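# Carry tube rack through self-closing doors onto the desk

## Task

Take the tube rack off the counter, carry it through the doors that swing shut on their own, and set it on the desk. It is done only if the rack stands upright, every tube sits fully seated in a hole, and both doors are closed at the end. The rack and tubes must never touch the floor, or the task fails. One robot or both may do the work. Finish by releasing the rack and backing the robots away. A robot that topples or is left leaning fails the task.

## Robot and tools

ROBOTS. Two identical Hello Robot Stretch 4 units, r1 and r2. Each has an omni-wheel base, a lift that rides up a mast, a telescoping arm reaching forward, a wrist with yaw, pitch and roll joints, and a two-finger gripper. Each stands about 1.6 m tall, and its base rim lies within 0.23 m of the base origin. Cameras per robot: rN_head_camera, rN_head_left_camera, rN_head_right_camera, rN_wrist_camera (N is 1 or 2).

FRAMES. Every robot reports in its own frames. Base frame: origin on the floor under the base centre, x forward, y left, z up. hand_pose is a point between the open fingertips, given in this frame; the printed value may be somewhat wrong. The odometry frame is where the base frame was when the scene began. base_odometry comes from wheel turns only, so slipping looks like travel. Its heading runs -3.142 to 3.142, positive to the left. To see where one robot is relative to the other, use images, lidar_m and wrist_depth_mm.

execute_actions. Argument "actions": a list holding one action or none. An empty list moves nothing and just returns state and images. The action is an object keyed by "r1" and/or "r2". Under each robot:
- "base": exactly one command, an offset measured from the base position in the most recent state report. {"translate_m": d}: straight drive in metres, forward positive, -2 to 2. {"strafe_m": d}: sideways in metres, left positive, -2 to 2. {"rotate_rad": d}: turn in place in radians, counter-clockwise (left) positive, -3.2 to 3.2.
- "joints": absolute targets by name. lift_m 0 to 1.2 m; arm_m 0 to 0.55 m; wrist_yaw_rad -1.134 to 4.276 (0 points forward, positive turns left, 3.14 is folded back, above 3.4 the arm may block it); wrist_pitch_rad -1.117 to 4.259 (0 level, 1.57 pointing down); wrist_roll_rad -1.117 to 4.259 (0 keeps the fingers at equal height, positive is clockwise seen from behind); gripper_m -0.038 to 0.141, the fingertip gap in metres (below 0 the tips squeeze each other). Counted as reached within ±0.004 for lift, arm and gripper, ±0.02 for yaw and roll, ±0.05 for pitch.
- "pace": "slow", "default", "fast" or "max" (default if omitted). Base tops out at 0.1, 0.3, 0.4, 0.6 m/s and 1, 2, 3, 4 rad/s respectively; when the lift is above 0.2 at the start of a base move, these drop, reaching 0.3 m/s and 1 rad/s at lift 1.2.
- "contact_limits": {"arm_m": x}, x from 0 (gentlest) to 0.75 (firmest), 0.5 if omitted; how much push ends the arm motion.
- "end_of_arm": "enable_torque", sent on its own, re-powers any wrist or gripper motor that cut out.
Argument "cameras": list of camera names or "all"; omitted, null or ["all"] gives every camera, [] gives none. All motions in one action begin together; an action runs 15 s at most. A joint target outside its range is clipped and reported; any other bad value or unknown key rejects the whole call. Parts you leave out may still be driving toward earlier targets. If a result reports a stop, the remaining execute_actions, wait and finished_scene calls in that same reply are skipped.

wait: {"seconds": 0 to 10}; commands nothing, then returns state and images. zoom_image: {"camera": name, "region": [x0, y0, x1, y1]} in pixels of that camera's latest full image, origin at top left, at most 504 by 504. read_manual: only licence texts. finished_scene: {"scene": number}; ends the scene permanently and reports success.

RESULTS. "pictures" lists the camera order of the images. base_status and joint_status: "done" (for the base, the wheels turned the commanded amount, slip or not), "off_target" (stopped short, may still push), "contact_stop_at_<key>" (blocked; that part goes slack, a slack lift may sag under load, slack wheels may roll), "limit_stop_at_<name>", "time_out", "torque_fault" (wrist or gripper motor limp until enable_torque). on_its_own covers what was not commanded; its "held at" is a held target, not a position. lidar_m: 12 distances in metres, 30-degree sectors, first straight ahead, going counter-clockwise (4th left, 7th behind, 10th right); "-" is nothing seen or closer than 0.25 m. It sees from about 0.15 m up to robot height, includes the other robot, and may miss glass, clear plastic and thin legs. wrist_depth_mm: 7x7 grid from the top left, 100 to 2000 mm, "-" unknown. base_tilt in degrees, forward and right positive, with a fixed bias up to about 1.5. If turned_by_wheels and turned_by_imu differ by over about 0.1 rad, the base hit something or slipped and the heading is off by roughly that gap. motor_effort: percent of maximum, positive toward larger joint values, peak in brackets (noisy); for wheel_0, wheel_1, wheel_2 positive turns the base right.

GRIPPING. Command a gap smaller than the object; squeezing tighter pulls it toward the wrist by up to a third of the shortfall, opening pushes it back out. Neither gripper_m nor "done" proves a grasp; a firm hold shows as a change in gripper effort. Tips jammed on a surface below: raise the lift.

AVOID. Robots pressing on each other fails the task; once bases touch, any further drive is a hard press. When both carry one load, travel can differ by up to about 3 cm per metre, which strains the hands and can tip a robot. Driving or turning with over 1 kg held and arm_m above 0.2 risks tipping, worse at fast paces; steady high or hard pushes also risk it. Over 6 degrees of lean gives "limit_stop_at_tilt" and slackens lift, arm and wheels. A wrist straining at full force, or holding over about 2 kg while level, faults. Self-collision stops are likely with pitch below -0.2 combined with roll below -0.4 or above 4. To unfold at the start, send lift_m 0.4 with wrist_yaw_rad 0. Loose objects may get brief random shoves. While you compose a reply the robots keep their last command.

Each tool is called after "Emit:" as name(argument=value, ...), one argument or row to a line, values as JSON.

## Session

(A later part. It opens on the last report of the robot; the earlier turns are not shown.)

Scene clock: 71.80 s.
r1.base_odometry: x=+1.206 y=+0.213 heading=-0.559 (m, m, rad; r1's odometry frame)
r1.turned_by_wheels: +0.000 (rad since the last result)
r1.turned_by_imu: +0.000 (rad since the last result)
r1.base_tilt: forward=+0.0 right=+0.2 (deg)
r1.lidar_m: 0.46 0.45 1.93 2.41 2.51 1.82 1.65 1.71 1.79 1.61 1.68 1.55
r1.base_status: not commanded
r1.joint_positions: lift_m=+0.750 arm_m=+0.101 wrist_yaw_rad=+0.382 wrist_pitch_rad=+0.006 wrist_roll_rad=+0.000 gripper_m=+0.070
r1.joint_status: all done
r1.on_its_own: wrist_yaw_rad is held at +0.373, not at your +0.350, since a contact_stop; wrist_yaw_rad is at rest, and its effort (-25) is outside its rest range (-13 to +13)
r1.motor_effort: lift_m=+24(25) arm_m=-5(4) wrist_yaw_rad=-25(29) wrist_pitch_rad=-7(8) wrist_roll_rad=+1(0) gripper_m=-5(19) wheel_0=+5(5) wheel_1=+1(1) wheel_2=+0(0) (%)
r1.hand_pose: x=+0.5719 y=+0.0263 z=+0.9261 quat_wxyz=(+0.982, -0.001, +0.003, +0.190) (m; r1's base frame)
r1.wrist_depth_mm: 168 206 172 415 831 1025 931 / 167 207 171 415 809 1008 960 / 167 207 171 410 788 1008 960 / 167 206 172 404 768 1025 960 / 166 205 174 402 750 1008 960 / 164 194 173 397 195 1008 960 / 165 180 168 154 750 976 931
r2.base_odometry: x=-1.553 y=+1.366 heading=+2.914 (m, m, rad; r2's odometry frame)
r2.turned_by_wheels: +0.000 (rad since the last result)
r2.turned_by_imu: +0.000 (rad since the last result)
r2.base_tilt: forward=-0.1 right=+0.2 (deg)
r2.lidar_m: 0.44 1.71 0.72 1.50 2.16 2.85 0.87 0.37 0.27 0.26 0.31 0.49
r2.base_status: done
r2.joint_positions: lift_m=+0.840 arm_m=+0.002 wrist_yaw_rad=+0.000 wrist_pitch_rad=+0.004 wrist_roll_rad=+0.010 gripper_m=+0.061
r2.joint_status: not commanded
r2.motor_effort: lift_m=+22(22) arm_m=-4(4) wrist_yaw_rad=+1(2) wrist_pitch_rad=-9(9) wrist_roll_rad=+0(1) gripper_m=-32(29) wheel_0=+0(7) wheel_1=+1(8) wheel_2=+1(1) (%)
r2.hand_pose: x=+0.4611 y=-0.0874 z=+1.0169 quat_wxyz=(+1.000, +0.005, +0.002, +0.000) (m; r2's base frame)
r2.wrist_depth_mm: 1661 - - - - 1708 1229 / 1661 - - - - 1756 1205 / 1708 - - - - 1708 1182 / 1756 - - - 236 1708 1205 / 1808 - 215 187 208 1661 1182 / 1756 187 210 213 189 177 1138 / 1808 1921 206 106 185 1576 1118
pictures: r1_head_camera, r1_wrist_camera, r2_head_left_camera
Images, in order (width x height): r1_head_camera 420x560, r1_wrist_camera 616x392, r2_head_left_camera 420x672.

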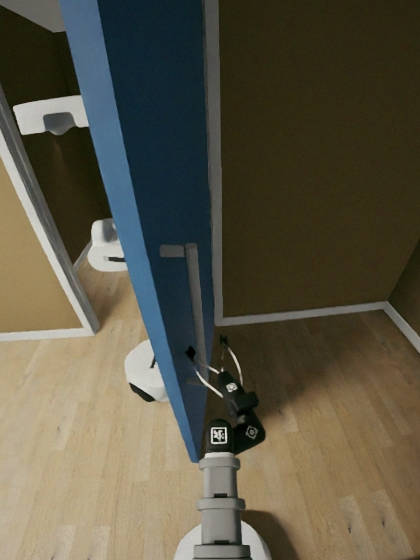

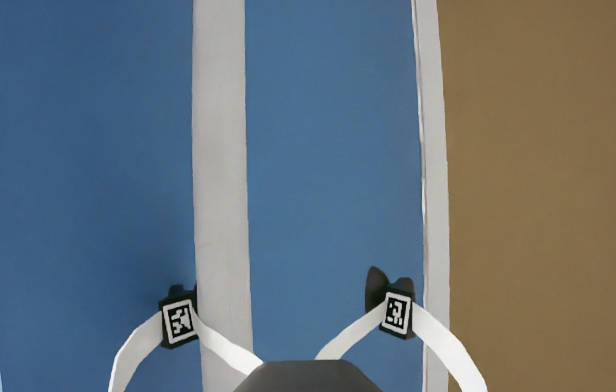

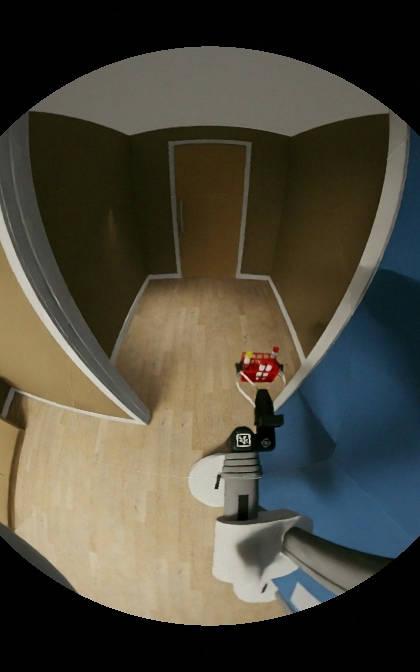

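Emit:
execute_actions(
  actions=[
    {"r1":{"base":{"translate_m":-0.1},"joints":{"arm_m":0.0,"wrist_yaw_rad":0.45}}},
  ],
  cameras=["r1_head_camera","r1_wrist_camera"],
)

Scene clock: 74.60 s.
r1.base_odometry: x=+1.121 y=+0.266 heading=-0.559 (m, m, rad; r1's odometry frame)
r1.turned_by_wheels: +0.000 (rad since the last result)
r1.turned_by_imu: -0.001 (rad since the last result)
r1.base_tilt: forward=-0.1 right=+0.2 (deg)
r1.lidar_m: 0.84 0.64 2.06 2.41 2.47 1.72 1.57 1.62 1.78 1.63 1.66 1.66
r1.base_status: done
r1.joint_positions: lift_m=+0.750 arm_m=+0.001 wrist_yaw_rad=+0.450 wrist_pitch_rad=+0.006 wrist_roll_rad=+0.000 gripper_m=+0.070
r1.joint_status: all done
r1.motor_effort: lift_m=+24(24) arm_m=-7(7) wrist_yaw_rad=+0(21) wrist_pitch_rad=-7(6) wrist_roll_rad=+0(0) gripper_m=+0(7) wheel_0=-1(6) wheel_1=+0(3) wheel_2=+0(8) (%)
r1.hand_pose: x=+0.4699 y=+0.0468 z=+0.9261 quat_wxyz=(+0.975, -0.001, +0.003, +0.223) (m; r1's base frame)
r1.wrist_depth_mm: 1863 1661 459 640 931 1138 1078 / 1808 1661 455 634 917 1160 1118 / 1808 1661 459 627 891 1160 1118 / 1863 1661 459 621 866 1160 1098 / 1808 1618 469 621 866 1160 1118 / 1863 1661 208 615 194 1160 1098 / 1808 1661 436 142 878 1138 1098
r2.base_odometry: x=-1.553 y=+1.366 heading=+2.914 (m, m, rad; r2's odometry frame)
r2.turned_by_wheels: +0.000 (rad since the last result)
r2.turned_by_imu: -0.005 (rad since the last result)
r2.base_tilt: forward=-0.1 right=+0.2 (deg)
r2.lidar_m: 0.43 1.70 0.73 1.47 2.14 2.85 0.43 0.25 - 0.25 0.26 0.45
r2.base_status: not commanded
r2.joint_positions: lift_m=+0.840 arm_m=+0.002 wrist_yaw_rad=+0.000 wrist_pitch_rad=+0.003 wrist_roll_rad=+0.010 gripper_m=+0.061
r2.joint_status: not commanded
r2.motor_effort: lift_m=+22(22) arm_m=-4(4) wrist_yaw_rad=-1(6) wrist_pitch_rad=-8(10) wrist_roll_rad=-1(0) gripper_m=-29(29) wheel_0=+2(13) wheel_1=-4(20) wheel_2=+2(11) (%)
r2.hand_pose: x=+0.4611 y=-0.0874 z=+1.0169 quat_wxyz=(+1.000, +0.005, +0.002, +0.000) (m; r2's base frame)
r2.wrist_depth_mm: 1661 - - - - 1708 1255 / 1708 - - - - 1756 1205 / 1708 - - - - 1708 1160 / 1756 - - - 235 1708 1182 / 1756 - 217 187 208 1576 1160 / 1756 187 209 213 193 177 1160 / 1756 1921 206 106 183 1618 1098
pictures: r1_head_camera, r1_wrist_camera
Images, in order (width x height): r1_head_camera 420x560, r1_wrist_camera 616x392.

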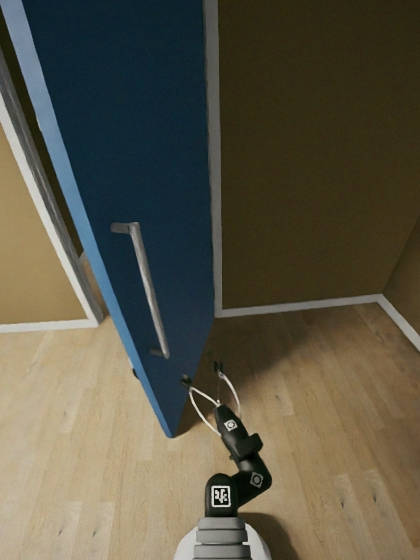

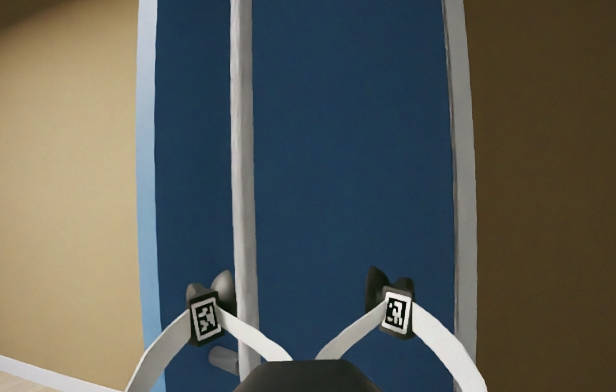

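Emit:
execute_actions(
  actions=[
    {"r1":{"base":{"rotate_rad":0.11},"joints":{"wrist_yaw_rad":3.0,"gripper_m":0.03}}},
  ],
  cameras=[],
)

Emit:
execute_actions(
  actions=[
    {"r1":{"base":{"strafe_m":0.58},"pace":"fast"}},
  ],
  cameras=["r1_head_camera","r1_head_left_camera"],
)

Scene clock: 77.10 s.
r1.base_odometry: x=+1.121 y=+0.266 heading=-0.449 (m, m, rad; r1's odometry frame)
r1.turned_by_wheels: +0.110 (rad since the last result)
r1.turned_by_imu: +0.110 (rad since the last result)
r1.base_tilt: forward=+0.2 right=+0.1 (deg)
r1.lidar_m: 0.63 0.61 2.30 2.43 2.20 1.63 1.58 1.64 1.74 1.62 1.75 1.61
r1.base_status: done
r1.joint_positions: lift_m=+0.750 arm_m=+0.001 wrist_yaw_rad=+3.000 wrist_pitch_rad=+0.006 wrist_roll_rad=+0.000 gripper_m=+0.030
r1.joint_status: all done
r1.motor_effort: lift_m=+24(24) arm_m=-7(7) wrist_yaw_rad=+1(8) wrist_pitch_rad=-6(6) wrist_roll_rad=+1(0) gripper_m=-3(6) wheel_0=-1(5) wheel_1=-1(6) wheel_2=-1(7) (%)
r1.hand_pose: x=-0.1011 y=+0.1273 z=+0.9261 quat_wxyz=(+0.071, -0.003, +0.000, +0.997) (m; r1's base frame)
r1.wrist_depth_mm: 139 247 1708 1708 1863 1863 1921 / 117 144 1708 1756 1756 1863 1921 / 117 144 1661 1756 1863 1863 1921 / 135 175 1661 1708 1756 1808 1921 / 1499 1618 1661 1708 1756 1863 1921 / 1576 1618 208 1708 203 1863 1921 / 1537 1618 1618 156 1756 1863 1863
r2.base_odometry: x=-1.553 y=+1.366 heading=+2.914 (m, m, rad; r2's odometry frame)
r2.turned_by_wheels: +0.000 (rad since the last result)
r2.turned_by_imu: +0.000 (rad since the last result)
r2.base_tilt: forward=-0.2 right=+0.2 (deg)
r2.lidar_m: 0.42 1.67 0.73 1.44 2.13 2.85 0.43 0.25 - 0.25 0.25 0.45
r2.base_status: not commanded
r2.joint_positions: lift_m=+0.840 arm_m=+0.002 wrist_yaw_rad=+0.000 wrist_pitch_rad=+0.003 wrist_roll_rad=+0.010 gripper_m=+0.061
r2.joint_status: not commanded
r2.motor_effort: lift_m=+22(22) arm_m=-4(4) wrist_yaw_rad=+1(2) wrist_pitch_rad=-9(8) wrist_roll_rad=-1(0) gripper_m=-30(29) wheel_0=+3(3) wheel_1=-4(4) wheel_2=+2(1) (%)
r2.hand_pose: x=+0.4611 y=-0.0874 z=+1.0169 quat_wxyz=(+1.000, +0.005, +0.002, +0.000) (m; r2's base frame)
r2.wrist_depth_mm: 1661 - - - - 1756 1255 / 1708 - - - - 1708 1229 / 1756 - - - - 1708 1182 / 1756 - - - 234 1708 1182 / 1808 - 216 187 208 1661 1182 / 1756 187 210 213 196 177 1160 / 1708 1863 206 106 184 1618 1098
pictures: none
No camera images: the call's "cameras" was empty. Leave "cameras" out to get every camera's image.

Scene clock: 79.80 s.
r1.base_odometry: x=+1.373 y=+0.789 heading=-0.449 (m, m, rad; r1's odometry frame)
r1.turned_by_wheels: +0.000 (rad since the last result)
r1.turned_by_imu: +0.000 (rad since the last result)
r1.base_tilt: forward=+0.1 right=+0.2 (deg)
r1.lidar_m: 0.94 1.62 1.90 1.84 1.97 1.61 1.57 1.63 2.28 2.23 2.18 0.69
r1.base_status: done
r1.joint_positions: lift_m=+0.750 arm_m=+0.001 wrist_yaw_rad=+3.000 wrist_pitch_rad=+0.006 wrist_roll_rad=+0.000 gripper_m=+0.030
r1.joint_status: not commanded
r1.motor_effort: lift_m=+24(25) arm_m=-7(7) wrist_yaw_rad=+0(2) wrist_pitch_rad=-6(6) wrist_roll_rad=+2(0) gripper_m=-2(2) wheel_0=+1(11) wheel_1=-1(10) wheel_2=-1(1) (%)
r1.hand_pose: x=-0.1012 y=+0.1273 z=+0.9261 quat_wxyz=(+0.071, -0.003, +0.000, +0.997) (m; r1's base frame)
r1.wrist_depth_mm: 139 246 1618 1756 1756 1808 1921 / 118 144 1661 1756 1756 1921 1921 / 117 144 1661 1708 1756 1808 1921 / 135 175 1661 1661 1756 1808 1863 / 1499 1618 1618 1708 1808 1756 1921 / 1576 1576 208 1708 203 1756 1921 / 1499 1576 1618 156 1708 1808 1863
r2.base_odometry: x=-1.553 y=+1.366 heading=+2.914 (m, m, rad; r2's odometry frame)
r2.turned_by_wheels: +0.000 (rad since the last result)
r2.turned_by_imu: +0.000 (rad since the last result)
r2.base_tilt: forward=-0.1 right=+0.2 (deg)
r2.lidar_m: 0.40 1.66 0.71 1.45 2.15 0.99 0.41 0.25 - 0.25 0.25 0.45
r2.base_status: not commanded
r2.joint_positions: lift_m=+0.840 arm_m=+0.002 wrist_yaw_rad=+0.000 wrist_pitch_rad=+0.003 wrist_roll_rad=+0.010 gripper_m=+0.061
r2.joint_status: not commanded
r2.motor_effort: lift_m=+21(21) arm_m=-4(4) wrist_yaw_rad=+2(1) wrist_pitch_rad=-7(9) wrist_roll_rad=+1(0) gripper_m=-30(30) wheel_0=+3(2) wheel_1=-3(3) wheel_2=+2(2) (%)
r2.hand_pose: x=+0.4611 y=-0.0874 z=+1.0169 quat_wxyz=(+1.000, +0.005, +0.002, +0.000) (m; r2's base frame)
r2.wrist_depth_mm: 1661 - - - - 1708 1255 / 1708 - - - - 1708 1229 / 1756 - - - - 1708 1182 / 1756 - - - 234 1708 1182 / 1756 - 216 187 208 1618 1160 / 1808 187 210 213 195 177 1182 / 1756 1921 206 106 184 1618 1118
pictures: r1_head_camera, r1_head_left_camera
Images, in order (width x height): r1_head_camera 420x560, r1_head_left_camera 420x672.

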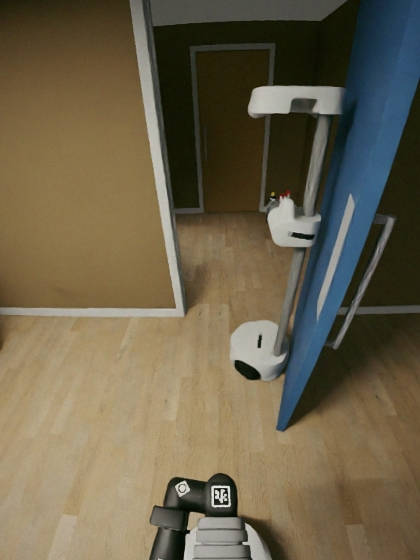

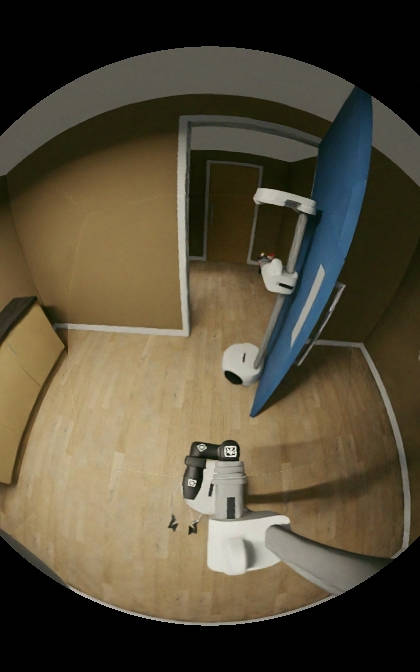

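Emit:
execute_actions(
  actions=[
    {"r1":{"base":{"translate_m":0.6}}},
  ],
  cameras=["r1_head_camera","r1_head_left_camera"],
)

Scene clock: 83.77 s.
r1.base_odometry: x=+1.914 y=+0.528 heading=-0.449 (m, m, rad; r1's odometry frame)
r1.turned_by_wheels: +0.000 (rad since the last result)
r1.turned_by_imu: -0.003 (rad since the last result)
r1.base_tilt: forward=+0.0 right=+0.3 (deg)
r1.lidar_m: 0.42 0.99 1.40 1.80 1.94 2.25 2.16 2.27 2.33 0.30 0.38 0.37
r1.base_status: done
r1.joint_positions: lift_m=+0.750 arm_m=+0.001 wrist_yaw_rad=+3.000 wrist_pitch_rad=+0.006 wrist_roll_rad=+0.000 gripper_m=+0.030
r1.joint_status: not commanded
r1.motor_effort: lift_m=+25(24) arm_m=-7(7) wrist_yaw_rad=+0(1) wrist_pitch_rad=-7(7) wrist_roll_rad=+1(1) gripper_m=-4(2) wheel_0=+0(5) wheel_1=+1(4) wheel_2=+0(12) (%)
r1.hand_pose: x=-0.1012 y=+0.1273 z=+0.9261 quat_wxyz=(+0.071, -0.003, +0.000, +0.997) (m; r1's base frame)
r1.wrist_depth_mm: 139 246 - - - - - / 117 144 - - - - - / 117 144 - - - - - / 135 176 - - - - - / - - - - - - - / - - 208 - 204 - - / - - - 156 - - -
r2.base_odometry: x=-1.553 y=+1.366 heading=+2.914 (m, m, rad; r2's odometry frame)
r2.turned_by_wheels: +0.000 (rad since the last result)
r2.turned_by_imu: -0.001 (rad since the last result)
r2.base_tilt: forward=-0.1 right=+0.2 (deg)
r2.lidar_m: 0.42 1.67 0.75 1.45 0.49 0.37 0.41 0.25 - 0.25 0.25 0.46
r2.base_status: not commanded
r2.joint_positions: lift_m=+0.840 arm_m=+0.002 wrist_yaw_rad=+0.000 wrist_pitch_rad=+0.003 wrist_roll_rad=+0.010 gripper_m=+0.061
r2.joint_status: not commanded
r2.motor_effort: lift_m=+22(22) arm_m=-4(4) wrist_yaw_rad=-1(2) wrist_pitch_rad=-8(9) wrist_roll_rad=+0(0) gripper_m=-29(29) wheel_0=+3(2) wheel_1=-4(4) wheel_2=+2(2) (%)
r2.hand_pose: x=+0.4611 y=-0.0874 z=+1.0169 quat_wxyz=(+1.000, +0.005, +0.002, +0.000) (m; r2's base frame)
r2.wrist_depth_mm: 1708 - - - - 1708 1229 / 1708 - - - - 1708 1229 / 1756 - - - - 1756 1182 / 1756 - - - 235 1708 1205 / 1756 - 216 187 208 1661 1182 / 1708 187 210 213 195 177 1138 / 1756 1921 206 106 184 1618 1078
pictures: r1_head_camera, r1_head_left_camera
Images, in order (width x height): r1_head_camera 420x560, r1_head_left_camera 420x672.

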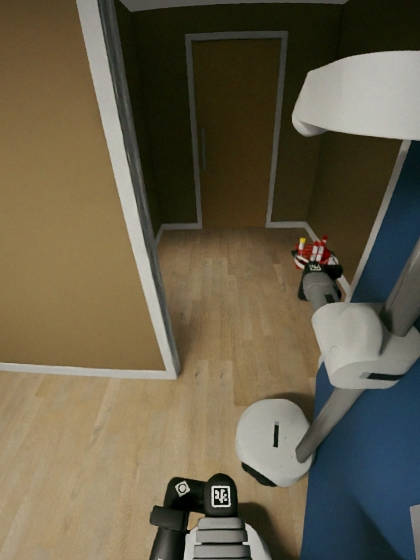

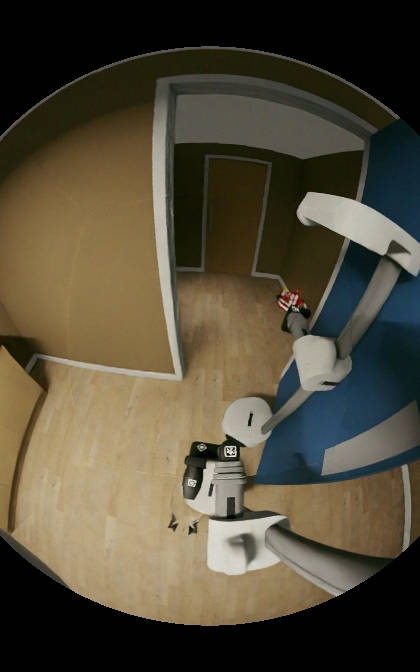

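Emit:
execute_actions(
  actions=[
    {"r1":{"base":{"translate_m":0.12},"pace":"slow"},"r2":{"base":{"translate_m":0.9}}},
  ],
  cameras=["r1_head_left_camera","r2_head_left_camera"],
)

Scene clock: 88.83 s.
r1.base_odometry: x=+2.022 y=+0.476 heading=-0.449 (m, m, rad; r1's odometry frame)
r1.turned_by_wheels: +0.000 (rad since the last result)
r1.turned_by_imu: -0.006 (rad since the last result)
r1.base_tilt: forward=-0.1 right=+0.1 (deg)
r1.lidar_m: 1.14 0.87 1.24 1.81 1.90 2.40 2.28 2.38 2.97 0.25 0.27 0.66
r1.base_status: done
r1.joint_positions: lift_m=+0.750 arm_m=+0.001 wrist_yaw_rad=+3.000 wrist_pitch_rad=+0.006 wrist_roll_rad=+0.000 gripper_m=+0.030
r1.joint_status: not commanded
r1.motor_effort: lift_m=+24(24) arm_m=-6(7) wrist_yaw_rad=+0(2) wrist_pitch_rad=-7(6) wrist_roll_rad=+0(0) gripper_m=-2(3) wheel_0=+2(16) wheel_1=-2(10) wheel_2=-4(9) (%)
r1.hand_pose: x=-0.1013 y=+0.1273 z=+0.9262 quat_wxyz=(+0.071, -0.003, +0.000, +0.997) (m; r1's base frame)
r1.wrist_depth_mm: 138 245 - - - - - / 118 144 - - - - - / 117 144 - - - - - / 135 176 - - - - - / - - - - - - - / - - 208 - 204 - - / - - - 156 - - -
r2.base_odometry: x=-2.430 y=+1.569 heading=+2.914 (m, m, rad; r2's odometry frame)
r2.turned_by_wheels: +0.000 (rad since the last result)
r2.turned_by_imu: -0.004 (rad since the last result)
r2.base_tilt: forward=-0.1 right=+0.2 (deg)
r2.lidar_m: 0.44 1.75 1.19 1.15 0.71 1.16 0.80 0.56 0.50 0.91 0.95 1.27
r2.base_status: done
r2.joint_positions: lift_m=+0.840 arm_m=+0.002 wrist_yaw_rad=+0.000 wrist_pitch_rad=+0.003 wrist_roll_rad=+0.010 gripper_m=+0.061
r2.joint_status: not commanded
r2.motor_effort: lift_m=+22(22) arm_m=-4(4) wrist_yaw_rad=+1(1) wrist_pitch_rad=-9(9) wrist_roll_rad=+0(0) gripper_m=-31(28) wheel_0=+1(9) wheel_1=+0(4) wheel_2=+2(6) (%)
r2.hand_pose: x=+0.4611 y=-0.0874 z=+1.0169 quat_wxyz=(+1.000, +0.005, +0.002, +0.000) (m; r2's base frame)
r2.wrist_depth_mm: 1537 1576 1576 1576 1618 1576 1182 / 1537 1576 1576 1576 1618 1576 1160 / 1576 1576 1618 1618 1618 1618 1138 / 1576 1618 1618 1661 235 1661 1118 / 1618 1618 216 187 208 1576 1098 / 1661 187 210 213 193 177 1078 / 1661 1618 206 106 185 1537 1042
pictures: r1_head_left_camera, r2_head_left_camera
Images, in order (width x height): r1_head_left_camera 420x672, r2_head_left_camera 420x672.

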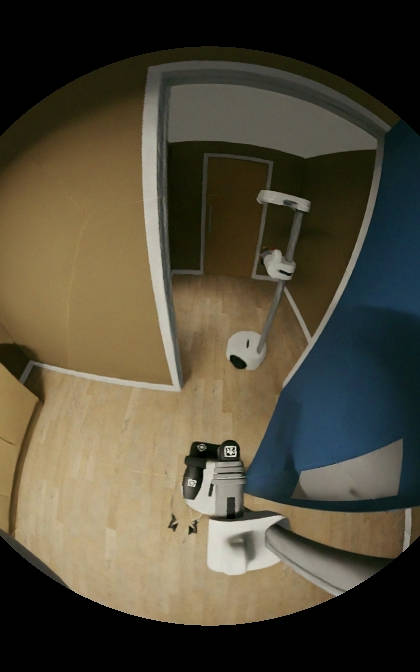

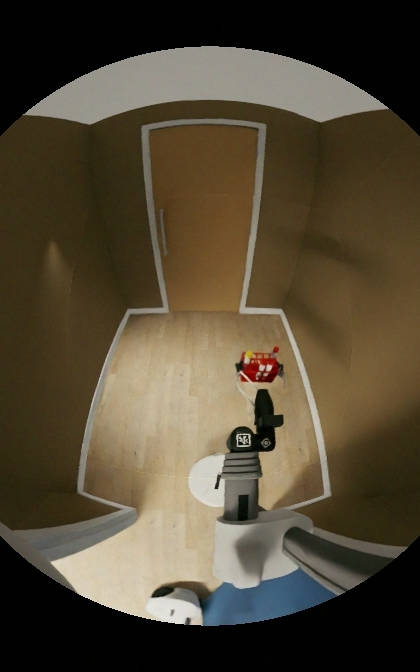

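Emit:
execute_actions(
  actions=[
    {"r1":{"base":{"translate_m":0.55}},"r2":{"base":{"strafe_m":0.83}}},
  ],
  cameras=["r1_head_left_camera","r2_head_left_camera"],
)

Scene clock: 93.40 s.
r1.base_odometry: x=+2.517 y=+0.237 heading=-0.449 (m, m, rad; r1's odometry frame)
r1.turned_by_wheels: +0.000 (rad since the last result)
r1.turned_by_imu: +0.000 (rad since the last result)
r1.base_tilt: forward=+0.2 right=+0.3 (deg)
r1.lidar_m: 1.21 0.40 0.40 1.27 1.90 2.68 0.25 - 0.25 0.25 0.48 1.84
r1.base_status: done
r1.joint_positions: lift_m=+0.750 arm_m=+0.001 wrist_yaw_rad=+3.000 wrist_pitch_rad=+0.006 wrist_roll_rad=+0.000 gripper_m=+0.030
r1.joint_status: not commanded
r1.motor_effort: lift_m=+24(24) arm_m=-5(6) wrist_yaw_rad=+0(2) wrist_pitch_rad=-6(7) wrist_roll_rad=+0(1) gripper_m=-4(3) wheel_0=+0(9) wheel_1=-2(14) wheel_2=+2(11) (%)
r1.hand_pose: x=-0.1015 y=+0.1273 z=+0.9261 quat_wxyz=(+0.071, -0.003, +0.000, +0.997) (m; r1's base frame)
r1.wrist_depth_mm: 138 247 449 - - - - / 118 143 452 - - - - / 117 144 452 - - - - / 135 176 449 - - - - / 301 364 445 - - - - / 307 359 209 - 204 - - / 307 338 430 156 - - -
r2.base_odometry: x=-2.617 y=+0.760 heading=+2.915 (m, m, rad; r2's odometry frame)
r2.turned_by_wheels: +0.000 (rad since the last result)
r2.turned_by_imu: -0.002 (rad since the last result)
r2.base_tilt: forward=-0.1 right=+0.2 (deg)
r2.lidar_m: 0.41 0.48 0.33 0.32 0.34 0.39 0.35 0.39 0.84 1.27 1.77 1.94
r2.base_status: done
r2.joint_positions: lift_m=+0.840 arm_m=+0.002 wrist_yaw_rad=+0.000 wrist_pitch_rad=+0.003 wrist_roll_rad=+0.010 gripper_m=+0.061
r2.joint_status: not commanded
r2.motor_effort: lift_m=+22(22) arm_m=-4(4) wrist_yaw_rad=+2(1) wrist_pitch_rad=-9(8) wrist_roll_rad=+0(1) gripper_m=-30(30) wheel_0=+2(7) wheel_1=-2(8) wheel_2=+1(0) (%)
r2.hand_pose: x=+0.4611 y=-0.0874 z=+1.0169 quat_wxyz=(+1.000, +0.005, +0.002, +0.000) (m; r2's base frame)
r2.wrist_depth_mm: 615 904 1499 1537 1576 1537 1576 / 621 917 1537 1576 1576 1576 1576 / 634 946 1537 1576 1576 1576 1576 / 640 960 1397 1618 235 1618 1618 / 640 891 217 187 208 1618 1618 / 640 187 211 213 195 177 1618 / 640 976 206 106 184 1661 1661
pictures: r1_head_left_camera, r2_head_left_camera
Images, in order (width x height): r1_head_left_camera 420x672, r2_head_left_camera 420x672.

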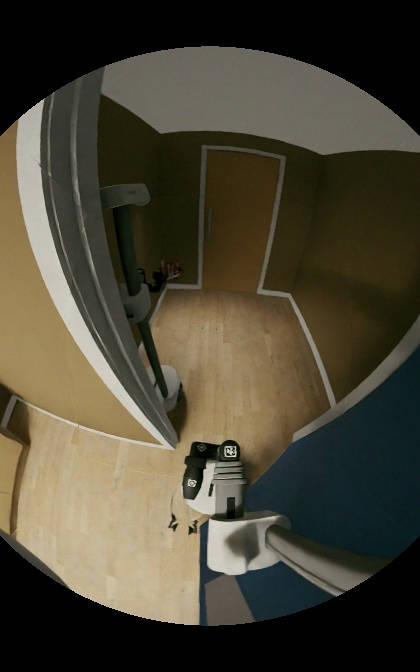

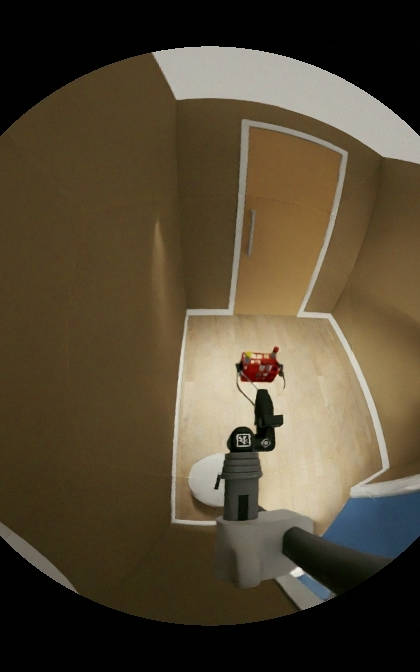

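Emit:
execute_actions(
  actions=[
    {"r1":{"base":{"strafe_m":-0.1},"pace":"slow"}},
  ],
  cameras=[],
)

Emit:
execute_actions(
  actions=[
    {"r1":{"base":{"translate_m":0.65},"pace":"slow","joints":{"wrist_yaw_rad":0.0,"gripper_m":0.09}}},
  ],
  cameras=["r1_head_left_camera","r1_wrist_camera"],
)

Scene clock: 95.80 s.
r1.base_odometry: x=+2.474 y=+0.147 heading=-0.449 (m, m, rad; r1's odometry frame)
r1.turned_by_wheels: +0.000 (rad since the last result)
r1.turned_by_imu: -0.001 (rad since the last result)
r1.base_tilt: forward=-0.2 right=+0.2 (deg)
r1.lidar_m: 2.56 0.51 0.47 1.26 2.00 2.96 0.25 0.25 0.25 0.25 0.41 1.67
r1.base_status: done
r1.joint_positions: lift_m=+0.750 arm_m=+0.001 wrist_yaw_rad=+3.000 wrist_pitch_rad=+0.006 wrist_roll_rad=+0.000 gripper_m=+0.030
r1.joint_status: not commanded
r1.motor_effort: lift_m=+24(24) arm_m=-5(4) wrist_yaw_rad=+0(0) wrist_pitch_rad=-7(7) wrist_roll_rad=+1(1) gripper_m=-1(4) wheel_0=+3(5) wheel_1=-3(8) wheel_2=+1(1) (%)
r1.hand_pose: x=-0.1015 y=+0.1273 z=+0.9261 quat_wxyz=(+0.071, -0.003, +0.000, +0.997) (m; r1's base frame)
r1.wrist_depth_mm: 139 247 488 - - - - / 117 144 492 - - - - / 117 144 484 - - - - / 135 176 484 - - - - / 306 379 473 - - - - / 314 377 208 - 203 - - / 314 349 455 156 - - -
r2.base_odometry: x=-2.617 y=+0.760 heading=+2.915 (m, m, rad; r2's odometry frame)
r2.turned_by_wheels: +0.000 (rad since the last result)
r2.turned_by_imu: +0.000 (rad since the last result)
r2.base_tilt: forward=-0.2 right=+0.2 (deg)
r2.lidar_m: 0.39 0.49 0.36 0.31 0.34 0.40 0.37 0.37 0.82 1.27 1.80 1.93
r2.base_status: not commanded
r2.joint_positions: lift_m=+0.840 arm_m=+0.002 wrist_yaw_rad=+0.000 wrist_pitch_rad=+0.003 wrist_roll_rad=+0.010 gripper_m=+0.061
r2.joint_status: not commanded
r2.motor_effort: lift_m=+22(22) arm_m=-4(5) wrist_yaw_rad=-1(0) wrist_pitch_rad=-8(9) wrist_roll_rad=+1(0) gripper_m=-28(32) wheel_0=+2(2) wheel_1=-2(2) wheel_2=+1(1) (%)
r2.hand_pose: x=+0.4611 y=-0.0874 z=+1.0169 quat_wxyz=(+1.000, +0.005, +0.002, +0.000) (m; r2's base frame)
r2.wrist_depth_mm: 615 904 1576 1537 1576 1537 1576 / 621 931 1576 1576 1618 1618 1618 / 627 946 1576 1576 1576 1576 1576 / 640 960 1576 1618 235 1618 1576 / 647 891 216 187 208 1618 1618 / 640 187 209 213 195 177 1661 / 640 960 206 106 185 1618 1661
pictures: none
No camera images: the call's "cameras" was empty. Leave "cameras" out to get every camera's image.

Scene clock: 103.60 s.
r1.base_odometry: x=+3.060 y=-0.135 heading=-0.449 (m, m, rad; r1's odometry frame)
r1.turned_by_wheels: +0.000 (rad since the last result)
r1.turned_by_imu: -0.004 (rad since the last result)
r1.base_tilt: forward=+0.0 right=+0.2 (deg)
r1.lidar_m: 1.92 0.62 0.37 0.38 0.41 0.30 0.28 0.31 0.44 0.99 1.21 1.70
r1.base_status: done
r1.joint_positions: lift_m=+0.750 arm_m=+0.001 wrist_yaw_rad=+0.000 wrist_pitch_rad=+0.006 wrist_roll_rad=+0.000 gripper_m=+0.090
r1.joint_status: all done
r1.motor_effort: lift_m=+24(24) arm_m=-4(5) wrist_yaw_rad=-1(6) wrist_pitch_rad=-6(7) wrist_roll_rad=+1(1) gripper_m=+0(2) wheel_0=+3(4) wheel_1=+2(5) wheel_2=-1(6) (%)
r1.hand_pose: x=+0.4603 y=-0.0874 z=+0.9261 quat_wxyz=(+1.000, +0.000, +0.003, +0.000) (m; r1's base frame)
r1.wrist_depth_mm: 1464 1756 1756 1756 1756 1756 1537 / 1430 1756 1756 1708 1756 1756 1576 / 1430 1756 1756 1808 1708 1756 1537 / 1464 1756 1756 1708 1708 1756 1661 / 1430 1808 1756 1756 1756 1808 1618 / 1397 1808 214 1756 198 1708 1618 / 1430 1756 1808 143 1756 1756 1537
r2.base_odometry: x=-2.617 y=+0.760 heading=+2.915 (m, m, rad; r2's odometry frame)
r2.turned_by_wheels: +0.000 (rad since the last result)
r2.turned_by_imu: -0.001 (rad since the last result)
r2.base_tilt: forward=-0.1 right=+0.2 (deg)
r2.lidar_m: 0.39 0.50 0.33 0.31 0.34 0.40 0.37 0.37 0.40 0.39 0.63 1.92
r2.base_status: not commanded
r2.joint_positions: lift_m=+0.840 arm_m=+0.002 wrist_yaw_rad=+0.000 wrist_pitch_rad=+0.003 wrist_roll_rad=+0.010 gripper_m=+0.061
r2.joint_status: not commanded
r2.motor_effort: lift_m=+22(21) arm_m=-4(4) wrist_yaw_rad=+1(2) wrist_pitch_rad=-9(10) wrist_roll_rad=+0(1) gripper_m=-28(29) wheel_0=+2(2) wheel_1=-2(2) wheel_2=+1(1) (%)
r2.hand_pose: x=+0.4611 y=-0.0874 z=+1.0169 quat_wxyz=(+1.000, +0.005, +0.002, +0.000) (m; r2's base frame)
r2.wrist_depth_mm: 615 904 1537 1537 1576 1537 1576 / 615 931 1537 1576 1537 1618 1576 / 634 946 1576 1576 1576 1576 1576 / 640 960 1537 1618 236 1618 1618 / 647 891 216 187 208 1618 1661 / 640 187 210 213 194 177 1661 / 640 976 206 106 185 1661 1661
pictures: r1_head_left_camera, r1_wrist_camera
Images, in order (width x height): r1_head_left_camera 420x672, r1_wrist_camera 616x392.

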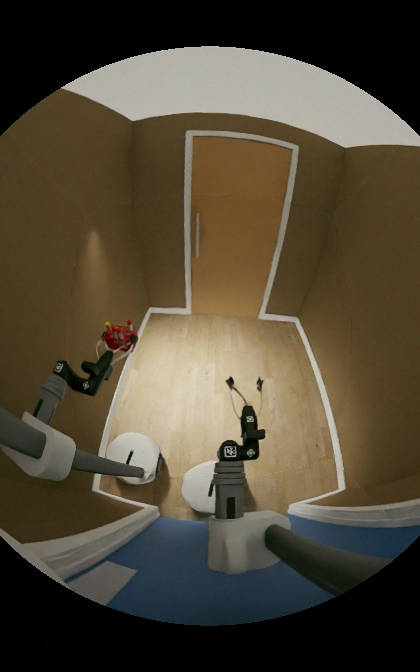

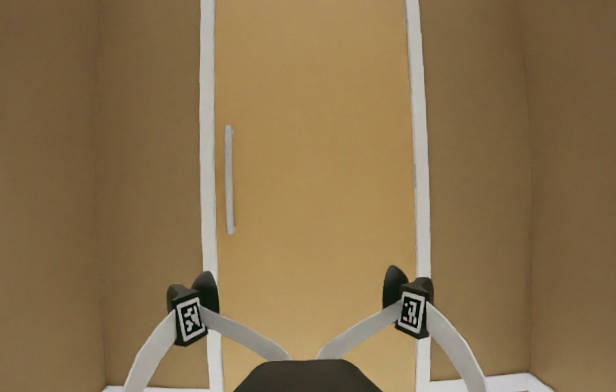

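Emit:
zoom_image(
  camera="r1_wrist_camera",
  region=[190, 0, 450, 392],
)

Region (190, 0, 450, 392) of r1_wrist_camera's 616x392 image, scaled by 1.286; it fills the left 334 columns of this view, and the rest is white.

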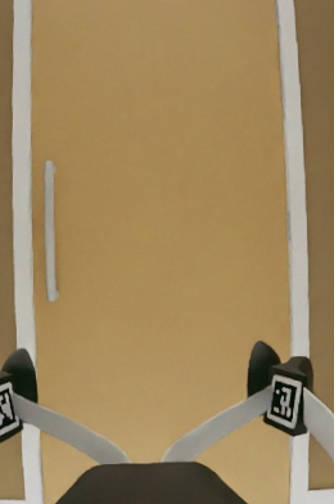

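Emit:
execute_actions(
  actions=[
    {"r1":{"base":{"translate_m":1.1},"pace":"fast","joints":{"lift_m":0.78,"gripper_m":0.075}}},
  ],
  cameras=[],
)

Emit:
execute_actions(
  actions=[
    {"r1":{"base":{"rotate_rad":0.52},"pace":"fast"}},
  ],
  cameras=[],
)

Emit:
execute_actions(
  actions=[
    {"r1":{"base":{"strafe_m":-0.087},"joints":{"arm_m":0.3}}},
  ],
  cameras=["r1_head_camera","r1_wrist_camera"],
)

Scene clock: 109.30 s.
r1.base_odometry: x=+4.051 y=-0.612 heading=-0.449 (m, m, rad; r1's odometry frame)
r1.turned_by_wheels: +0.000 (rad since the last result)
r1.turned_by_imu: -0.005 (rad since the last result)
r1.base_tilt: forward=+0.0 right=+0.2 (deg)
r1.lidar_m: 0.85 0.87 0.91 0.87 0.67 0.61 1.40 1.46 1.23 1.15 1.22 0.93
r1.base_status: done
r1.joint_positions: lift_m=+0.780 arm_m=+0.001 wrist_yaw_rad=+0.000 wrist_pitch_rad=+0.006 wrist_roll_rad=+0.000 gripper_m=+0.075
r1.joint_status: all done
r1.motor_effort: lift_m=+25(28) arm_m=-5(5) wrist_yaw_rad=+0(0) wrist_pitch_rad=-6(6) wrist_roll_rad=+0(2) gripper_m=-2(2) wheel_0=+0(7) wheel_1=+0(5) wheel_2=+1(10) (%)
r1.hand_pose: x=+0.4603 y=-0.0874 z=+0.9561 quat_wxyz=(+1.000, +0.000, +0.003, +0.000) (m; r1's base frame)
r1.wrist_depth_mm: 654 654 661 661 661 661 668 / 654 654 654 661 661 661 668 / 654 654 654 661 661 661 661 / 654 661 647 654 661 654 668 / 647 654 661 661 654 654 654 / 640 654 211 654 195 661 668 / 634 647 654 142 654 661 668
r2.base_odometry: x=-2.617 y=+0.760 heading=+2.915 (m, m, rad; r2's odometry frame)
r2.turned_by_wheels: +0.000 (rad since the last result)
r2.turned_by_imu: -0.001 (rad since the last result)
r2.base_tilt: forward=-0.1 right=+0.2 (deg)
r2.lidar_m: 0.42 0.51 0.34 0.32 0.33 0.41 0.37 0.39 0.62 1.28 1.78 0.88
r2.base_status: not commanded
r2.joint_positions: lift_m=+0.840 arm_m=+0.002 wrist_yaw_rad=+0.000 wrist_pitch_rad=+0.003 wrist_roll_rad=+0.010 gripper_m=+0.061
r2.joint_status: not commanded
r2.motor_effort: lift_m=+22(22) arm_m=-4(4) wrist_yaw_rad=+2(2) wrist_pitch_rad=-8(9) wrist_roll_rad=-1(0) gripper_m=-30(29) wheel_0=+2(2) wheel_1=-2(2) wheel_2=+1(1) (%)
r2.hand_pose: x=+0.4611 y=-0.0874 z=+1.0169 quat_wxyz=(+1.000, +0.005, +0.002, +0.000) (m; r2's base frame)
r2.wrist_depth_mm: 609 891 1537 1537 1537 1537 1576 / 621 917 1537 1537 1576 1576 1576 / 634 946 1537 1576 1576 1618 1618 / 640 946 1537 1618 235 1182 591 / 640 891 216 187 208 1576 1618 / 647 187 210 213 194 177 1661 / 640 976 206 106 185 1661 1182
pictures: none
No camera images: the call's "cameras" was empty. Leave "cameras" out to get every camera's image.

Scene clock: 110.53 s.
r1.base_odometry: x=+4.051 y=-0.612 heading=+0.071 (m, m, rad; r1's odometry frame)
r1.turned_by_wheels: +0.520 (rad since the last result)
r1.turned_by_imu: +0.526 (rad since the last result)
r1.base_tilt: forward=+0.0 right=+0.3 (deg)
r1.lidar_m: 0.86 0.94 0.88 0.67 0.61 1.40 1.45 1.23 1.17 1.23 0.91 0.83
r1.base_status: done
r1.joint_positions: lift_m=+0.780 arm_m=+0.001 wrist_yaw_rad=+0.000 wrist_pitch_rad=+0.006 wrist_roll_rad=+0.000 gripper_m=+0.075
r1.joint_status: not commanded
r1.motor_effort: lift_m=+25(25) arm_m=-5(5) wrist_yaw_rad=+0(0) wrist_pitch_rad=-6(6) wrist_roll_rad=+1(1) gripper_m=+0(2) wheel_0=-2(6) wheel_1=+0(6) wheel_2=+1(6) (%)
r1.hand_pose: x=+0.4603 y=-0.0874 z=+0.9561 quat_wxyz=(+1.000, +0.000, +0.003, +0.000) (m; r1's base frame)
r1.wrist_depth_mm: 788 946 854 741 634 585 535 / 778 931 854 750 640 580 539 / 778 931 842 741 640 591 539 / 768 931 866 741 647 591 539 / 768 931 842 741 640 591 535 / 768 917 210 741 195 585 539 / 768 866 854 142 661 564 539
r2.base_odometry: x=-2.617 y=+0.760 heading=+2.915 (m, m, rad; r2's odometry frame)
r2.turned_by_wheels: +0.000 (rad since the last result)
r2.turned_by_imu: +0.000 (rad since the last result)
r2.base_tilt: forward=-0.1 right=+0.2 (deg)
r2.lidar_m: 0.44 0.50 0.33 0.32 0.33 0.40 0.37 0.38 0.61 1.27 1.79 0.88
r2.base_status: not commanded
r2.joint_positions: lift_m=+0.840 arm_m=+0.002 wrist_yaw_rad=+0.000 wrist_pitch_rad=+0.003 wrist_roll_rad=+0.010 gripper_m=+0.061
r2.joint_status: not commanded
r2.motor_effort: lift_m=+22(22) arm_m=-4(4) wrist_yaw_rad=+1(1) wrist_pitch_rad=-9(9) wrist_roll_rad=+0(0) gripper_m=-30(29) wheel_0=+2(2) wheel_1=-2(2) wheel_2=+1(1) (%)
r2.hand_pose: x=+0.4611 y=-0.0874 z=+1.0169 quat_wxyz=(+1.000, +0.005, +0.002, +0.000) (m; r2's base frame)
r2.wrist_depth_mm: 609 904 1537 1537 1576 1576 1576 / 621 931 1576 1537 1576 1537 1618 / 634 946 1576 1576 1576 1576 1576 / 640 960 1576 1576 235 854 640 / 640 891 216 187 208 1618 1618 / 640 187 211 213 194 177 1618 / 640 960 206 106 184 1661 723
pictures: none
No camera images: the call's "cameras" was empty. Leave "cameras" out to get every camera's image.

Scene clock: 112.53 s.
r1.base_odometry: x=+4.057 y=-0.699 heading=+0.071 (m, m, rad; r1's odometry frame)
r1.turned_by_wheels: +0.000 (rad since the last result)
r1.turned_by_imu: -0.001 (rad since the last result)
r1.base_tilt: forward=-0.1 right=+0.3 (deg)
r1.lidar_m: 0.84 0.99 0.93 0.74 0.69 1.44 1.49 1.15 1.11 1.17 0.87 0.82
r1.base_status: done
r1.joint_positions: lift_m=+0.780 arm_m=+0.299 wrist_yaw_rad=+0.000 wrist_pitch_rad=+0.006 wrist_roll_rad=+0.000 gripper_m=+0.075
r1.joint_status: all done
r1.motor_effort: lift_m=+25(25) arm_m=+7(7) wrist_yaw_rad=+0(1) wrist_pitch_rad=-6(7) wrist_roll_rad=+1(0) gripper_m=-2(2) wheel_0=+0(8) wheel_1=+0(8) wheel_2=+0(2) (%)
r1.hand_pose: x=+0.7582 y=-0.0874 z=+0.9561 quat_wxyz=(+1.000, +0.000, +0.003, +0.000) (m; r1's base frame)
r1.wrist_depth_mm: 647 539 455 394 338 312 287 / 661 544 459 392 342 314 290 / 654 539 459 392 340 315 291 / 647 539 459 392 343 315 291 / 661 539 455 389 342 315 291 / 661 544 210 392 195 317 291 / 654 549 462 142 336 304 289
r2.base_odometry: x=-2.617 y=+0.760 heading=+2.915 (m, m, rad; r2's odometry frame)
r2.turned_by_wheels: +0.000 (rad since the last result)
r2.turned_by_imu: +0.000 (rad since the last result)
r2.base_tilt: forward=-0.2 right=+0.2 (deg)
r2.lidar_m: 0.43 0.51 0.35 0.32 0.34 0.40 0.36 0.38 0.60 1.28 1.79 0.96
r2.base_status: not commanded
r2.joint_positions: lift_m=+0.840 arm_m=+0.002 wrist_yaw_rad=+0.000 wrist_pitch_rad=+0.003 wrist_roll_rad=+0.010 gripper_m=+0.061
r2.joint_status: not commanded
r2.motor_effort: lift_m=+22(22) arm_m=-4(4) wrist_yaw_rad=+1(0) wrist_pitch_rad=-8(9) wrist_roll_rad=+0(0) gripper_m=-30(28) wheel_0=+2(2) wheel_1=-2(2) wheel_2=+1(1) (%)
r2.hand_pose: x=+0.4611 y=-0.0874 z=+1.0169 quat_wxyz=(+1.000, +0.005, +0.002, +0.000) (m; r2's base frame)
r2.wrist_depth_mm: 609 891 1499 1537 1537 1537 1576 / 621 917 1537 1537 1576 1576 1576 / 634 946 1618 1576 1576 1576 1576 / 640 960 1537 1576 236 1576 741 / 640 891 216 187 208 1618 1618 / 634 187 211 213 194 177 1661 / 640 960 206 106 185 1661 1229
pictures: r1_head_camera, r1_wrist_camera
Images, in order (width x height): r1_head_camera 420x560, r1_wrist_camera 616x392.

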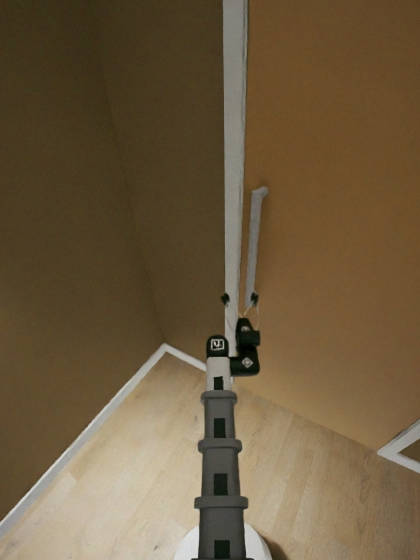

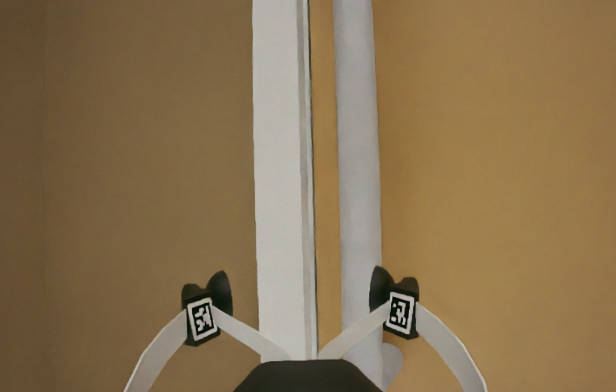

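Emit:
execute_actions(
  actions=[
    {"r1":{"base":{"strafe_m":-0.045}}},
  ],
  cameras=[],
)

Emit:
execute_actions(
  actions=[
    {"r1":{"joints":{"arm_m":0.37}}},
  ],
  cameras=["r1_wrist_camera"],
)

Scene clock: 113.87 s.
r1.base_odometry: x=+4.060 y=-0.744 heading=+0.071 (m, m, rad; r1's odometry frame)
r1.turned_by_wheels: +0.000 (rad since the last result)
r1.turned_by_imu: +0.000 (rad since the last result)
r1.base_tilt: forward=+0.2 right=+0.3 (deg)
r1.lidar_m: 0.81 1.04 0.98 0.76 0.73 1.45 1.49 1.13 1.06 1.12 0.83 0.80
r1.base_status: done
r1.joint_positions: lift_m=+0.780 arm_m=+0.299 wrist_yaw_rad=+0.000 wrist_pitch_rad=+0.006 wrist_roll_rad=+0.000 gripper_m=+0.075
r1.joint_status: not commanded
r1.motor_effort: lift_m=+25(25) arm_m=+7(7) wrist_yaw_rad=+1(0) wrist_pitch_rad=-7(6) wrist_roll_rad=+1(0) gripper_m=-1(1) wheel_0=+1(9) wheel_1=+0(9) wheel_2=+0(0) (%)
r1.hand_pose: x=+0.7581 y=-0.0874 z=+0.9561 quat_wxyz=(+1.000, +0.000, +0.003, +0.000) (m; r1's base frame)
r1.wrist_depth_mm: 603 508 410 353 329 291 - / 615 508 407 353 329 294 268 / 615 504 407 297 330 293 272 / 609 504 410 293 327 296 271 / 615 508 407 294 330 294 273 / 609 512 211 355 195 293 272 / 615 512 413 143 330 283 -
r2.base_odometry: x=-2.617 y=+0.760 heading=+2.915 (m, m, rad; r2's odometry frame)
r2.turned_by_wheels: +0.000 (rad since the last result)
r2.turned_by_imu: +0.000 (rad since the last result)
r2.base_tilt: forward=-0.1 right=+0.2 (deg)
r2.lidar_m: 0.41 0.50 0.33 0.32 0.32 0.40 0.37 0.38 0.63 1.28 1.82 0.99
r2.base_status: not commanded
r2.joint_positions: lift_m=+0.840 arm_m=+0.002 wrist_yaw_rad=+0.000 wrist_pitch_rad=+0.003 wrist_roll_rad=+0.010 gripper_m=+0.061
r2.joint_status: not commanded
r2.motor_effort: lift_m=+22(22) arm_m=-4(4) wrist_yaw_rad=-1(1) wrist_pitch_rad=-9(9) wrist_roll_rad=-1(0) gripper_m=-29(30) wheel_0=+2(2) wheel_1=-2(2) wheel_2=+1(1) (%)
r2.hand_pose: x=+0.4611 y=-0.0874 z=+1.0169 quat_wxyz=(+1.000, +0.005, +0.002, +0.000) (m; r2's base frame)
r2.wrist_depth_mm: 609 904 1537 1537 1537 1576 1537 / 621 917 1537 1576 1576 1576 1576 / 634 931 1618 1576 1576 1576 1618 / 640 960 1537 1576 236 1618 798 / 634 904 216 187 208 1661 1618 / 647 187 210 213 193 177 1618 / 640 960 206 106 184 1661 1661
pictures: none
No camera images: the call's "cameras" was empty. Leave "cameras" out to get every camera's image.

Scene clock: 115.00 s.
r1.base_odometry: x=+4.060 y=-0.744 heading=+0.071 (m, m, rad; r1's odometry frame)
r1.turned_by_wheels: +0.000 (rad since the last result)
r1.turned_by_imu: +0.000 (rad since the last result)
r1.base_tilt: forward=+0.2 right=+0.3 (deg)
r1.lidar_m: 0.80 1.03 1.00 0.75 0.72 1.45 1.50 1.10 1.06 1.12 0.84 0.79
r1.base_status: not commanded
r1.joint_positions: lift_m=+0.780 arm_m=+0.369 wrist_yaw_rad=+0.000 wrist_pitch_rad=+0.006 wrist_roll_rad=+0.000 gripper_m=+0.075
r1.joint_status: all done
r1.motor_effort: lift_m=+24(25) arm_m=+7(9) wrist_yaw_rad=+0(0) wrist_pitch_rad=-7(6) wrist_roll_rad=+1(0) gripper_m=-1(3) wheel_0=+1(1) wheel_1=-1(1) wheel_2=+0(0) (%)
r1.hand_pose: x=+0.8281 y=-0.0874 z=+0.9561 quat_wxyz=(+1.000, +0.000, +0.003, +0.000) (m; r1's base frame)
r1.wrist_depth_mm: 492 415 329 221 268 237 - / 500 413 329 220 268 237 222 / 496 413 329 218 268 240 221 / 496 410 329 219 270 241 222 / 492 410 329 220 268 241 222 / 500 415 210 220 195 239 223 / 500 415 332 143 267 231 -
r2.base_odometry: x=-2.617 y=+0.760 heading=+2.915 (m, m, rad; r2's odometry frame)
r2.turned_by_wheels: +0.000 (rad since the last result)
r2.turned_by_imu: +0.000 (rad since the last result)
r2.base_tilt: forward=-0.1 right=+0.2 (deg)
r2.lidar_m: 0.41 0.48 0.32 0.32 0.33 0.40 0.37 0.37 0.63 1.27 1.79 0.99
r2.base_status: not commanded
r2.joint_positions: lift_m=+0.840 arm_m=+0.002 wrist_yaw_rad=+0.000 wrist_pitch_rad=+0.003 wrist_roll_rad=+0.010 gripper_m=+0.061
r2.joint_status: not commanded
r2.motor_effort: lift_m=+22(21) arm_m=-4(4) wrist_yaw_rad=+0(2) wrist_pitch_rad=-9(8) wrist_roll_rad=+0(0) gripper_m=-29(30) wheel_0=+2(2) wheel_1=-2(2) wheel_2=+1(1) (%)
r2.hand_pose: x=+0.4611 y=-0.0874 z=+1.0169 quat_wxyz=(+1.000, +0.005, +0.002, +0.000) (m; r2's base frame)
r2.wrist_depth_mm: 609 904 1537 1499 1537 1576 1576 / 621 917 1537 1576 1576 1576 1576 / 634 946 1576 1576 1576 1618 1618 / 640 960 1576 1576 236 1576 798 / 640 891 216 187 208 1661 1618 / 640 187 210 213 194 177 1661 / 640 960 206 106 185 1618 1661
pictures: r1_wrist_camera
Images, in order (width x height): r1_wrist_camera 616x392.

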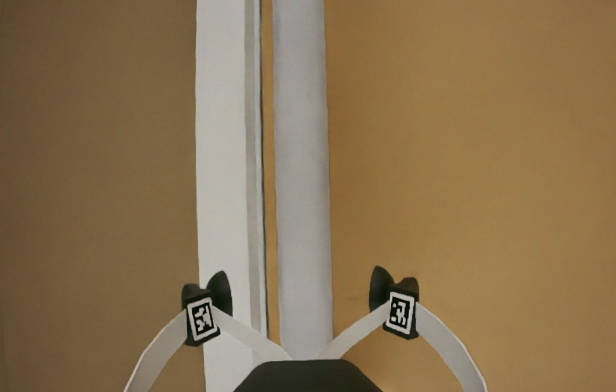

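Emit:
execute_actions(
  actions=[
    {"r1":{"joints":{"arm_m":0.385,"gripper_m":-0.038}}},
  ],
  cameras=["r1_wrist_camera"],
)

Emit:
execute_actions(
  actions=[
    {"r1":{"base":{"strafe_m":0.065},"joints":{"arm_m":0.25}}},
  ],
  cameras=["r1_wrist_camera","r1_head_camera"],
)

Scene clock: 117.20 s.
r1.base_odometry: x=+4.060 y=-0.743 heading=+0.072 (m, m, rad; r1's odometry frame)
r1.turned_by_wheels: +0.000 (rad since the last result)
r1.turned_by_imu: +0.000 (rad since the last result)
r1.base_tilt: forward=+0.1 right=+0.1 (deg)
r1.lidar_m: 0.78 1.03 0.98 0.76 0.73 1.44 1.50 1.07 1.05 1.12 0.85 0.79
r1.base_status: not commanded
r1.joint_positions: lift_m=+0.780 arm_m=+0.384 wrist_yaw_rad=+0.004 wrist_pitch_rad=+0.006 wrist_roll_rad=+0.000 gripper_m=-0.037
r1.joint_status: all done
r1.motor_effort: lift_m=+24(25) arm_m=+6(7) wrist_yaw_rad=-12(13) wrist_pitch_rad=-6(6) wrist_roll_rad=+1(0) gripper_m=-24(23) wheel_0=+2(2) wheel_1=-1(1) wheel_2=+2(2) (%)
r1.hand_pose: x=+0.8438 y=-0.0862 z=+0.9561 quat_wxyz=(+1.000, +0.000, +0.003, +0.002) (m; r1's base frame)
r1.wrist_depth_mm: 480 397 317 185 236 211 - / 480 394 317 184 237 213 198 / 480 392 314 185 240 214 199 / 480 394 315 185 238 214 200 / 484 397 315 186 238 214 199 / 484 397 186 186 182 211 199 / 480 158 303 181 236 202 -
r2.base_odometry: x=-2.617 y=+0.760 heading=+2.915 (m, m, rad; r2's odometry frame)
r2.turned_by_wheels: +0.000 (rad since the last result)
r2.turned_by_imu: +0.000 (rad since the last result)
r2.base_tilt: forward=-0.1 right=+0.2 (deg)
r2.lidar_m: 0.40 0.52 0.36 0.31 0.32 0.39 0.36 0.38 0.63 1.29 1.80 0.99
r2.base_status: not commanded
r2.joint_positions: lift_m=+0.840 arm_m=+0.002 wrist_yaw_rad=+0.000 wrist_pitch_rad=+0.003 wrist_roll_rad=+0.010 gripper_m=+0.061
r2.joint_status: not commanded
r2.motor_effort: lift_m=+22(22) arm_m=-4(4) wrist_yaw_rad=+1(0) wrist_pitch_rad=-9(10) wrist_roll_rad=+0(0) gripper_m=-28(28) wheel_0=+2(2) wheel_1=-2(2) wheel_2=+1(1) (%)
r2.hand_pose: x=+0.4611 y=-0.0874 z=+1.0169 quat_wxyz=(+1.000, +0.005, +0.002, +0.000) (m; r2's base frame)
r2.wrist_depth_mm: 615 891 1537 1537 1537 1576 1576 / 621 931 1537 1576 1537 1576 1576 / 627 946 1576 1576 1576 1576 1576 / 634 960 1576 1576 235 1576 798 / 640 904 216 187 208 1618 1618 / 647 187 210 213 193 177 1661 / 640 960 206 106 184 1661 1661
pictures: r1_wrist_camera
Images, in order (width x height): r1_wrist_camera 616x392.

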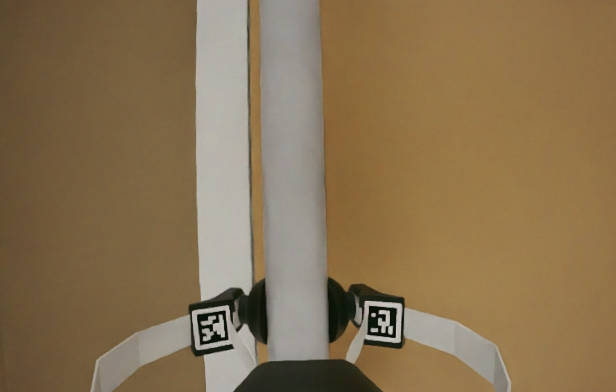

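Scene clock: 118.63 s.
r1.base_odometry: x=+4.056 y=-0.679 heading=+0.071 (m, m, rad; r1's odometry frame)
r1.turned_by_wheels: -0.001 (rad since the last result)
r1.turned_by_imu: -0.002 (rad since the last result)
r1.base_tilt: forward=+0.1 right=+0.2 (deg)
r1.lidar_m: 0.64 0.98 0.93 0.72 0.66 1.43 1.50 1.16 1.11 1.17 0.80 0.73
r1.base_status: done
r1.joint_positions: lift_m=+0.780 arm_m=+0.251 wrist_yaw_rad=-0.004 wrist_pitch_rad=+0.006 wrist_roll_rad=+0.000 gripper_m=-0.037
r1.joint_status: all done
r1.motor_effort: lift_m=+25(25) arm_m=-6(11) wrist_yaw_rad=+13(24) wrist_pitch_rad=-8(8) wrist_roll_rad=+1(1) gripper_m=-20(25) wheel_0=-5(14) wheel_1=-2(7) wheel_2=-4(6) (%)
r1.hand_pose: x=+0.7102 y=-0.0887 z=+0.9560 quat_wxyz=(+1.000, +0.000, +0.003, -0.002) (m; r1's base frame)
r1.wrist_depth_mm: 699 615 517 178 241 224 - / 691 615 512 177 242 225 216 / 699 603 517 178 241 225 215 / 699 609 517 178 243 226 215 / 691 609 521 178 241 225 215 / 683 615 199 178 180 223 215 / 707 151 273 175 237 156 -
r2.base_odometry: x=-2.617 y=+0.760 heading=+2.915 (m, m, rad; r2's odometry frame)
r2.turned_by_wheels: +0.000 (rad since the last result)
r2.turned_by_imu: +0.000 (rad since the last result)
r2.base_tilt: forward=-0.1 right=+0.2 (deg)
r2.lidar_m: 0.43 0.51 0.36 0.31 0.34 0.40 0.36 0.38 0.62 1.30 1.80 0.95
r2.base_status: not commanded
r2.joint_positions: lift_m=+0.840 arm_m=+0.002 wrist_yaw_rad=+0.000 wrist_pitch_rad=+0.003 wrist_roll_rad=+0.010 gripper_m=+0.061
r2.joint_status: not commanded
r2.motor_effort: lift_m=+22(22) arm_m=-4(4) wrist_yaw_rad=+2(0) wrist_pitch_rad=-8(9) wrist_roll_rad=+1(1) gripper_m=-29(29) wheel_0=+2(2) wheel_1=-2(2) wheel_2=+1(1) (%)
r2.hand_pose: x=+0.4611 y=-0.0874 z=+1.0169 quat_wxyz=(+1.000, +0.005, +0.002, +0.000) (m; r2's base frame)
r2.wrist_depth_mm: 615 904 1499 1537 1430 1499 1576 / 621 917 1537 1537 1430 1537 1576 / 634 931 1576 1618 1430 1537 1618 / 640 960 1537 1576 236 960 707 / 647 891 216 187 208 1576 1618 / 640 187 210 213 193 177 1661 / 640 976 206 106 185 1618 1229
pictures: r1_head_camera, r1_wrist_camera
Images, in order (width x height): r1_head_camera 420x560, r1_wrist_camera 616x392.

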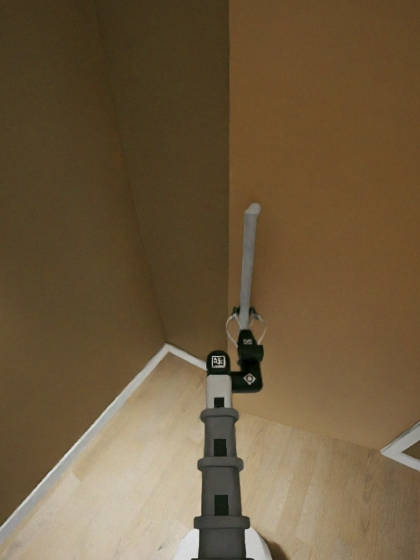

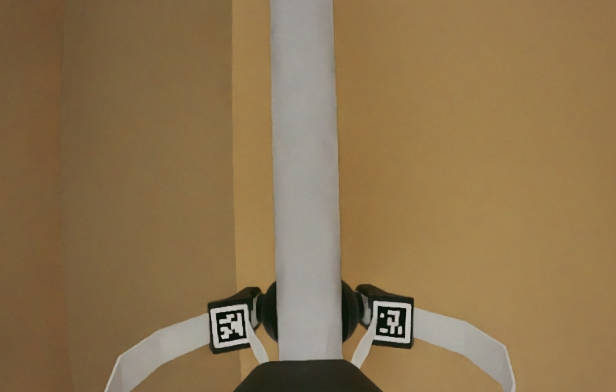

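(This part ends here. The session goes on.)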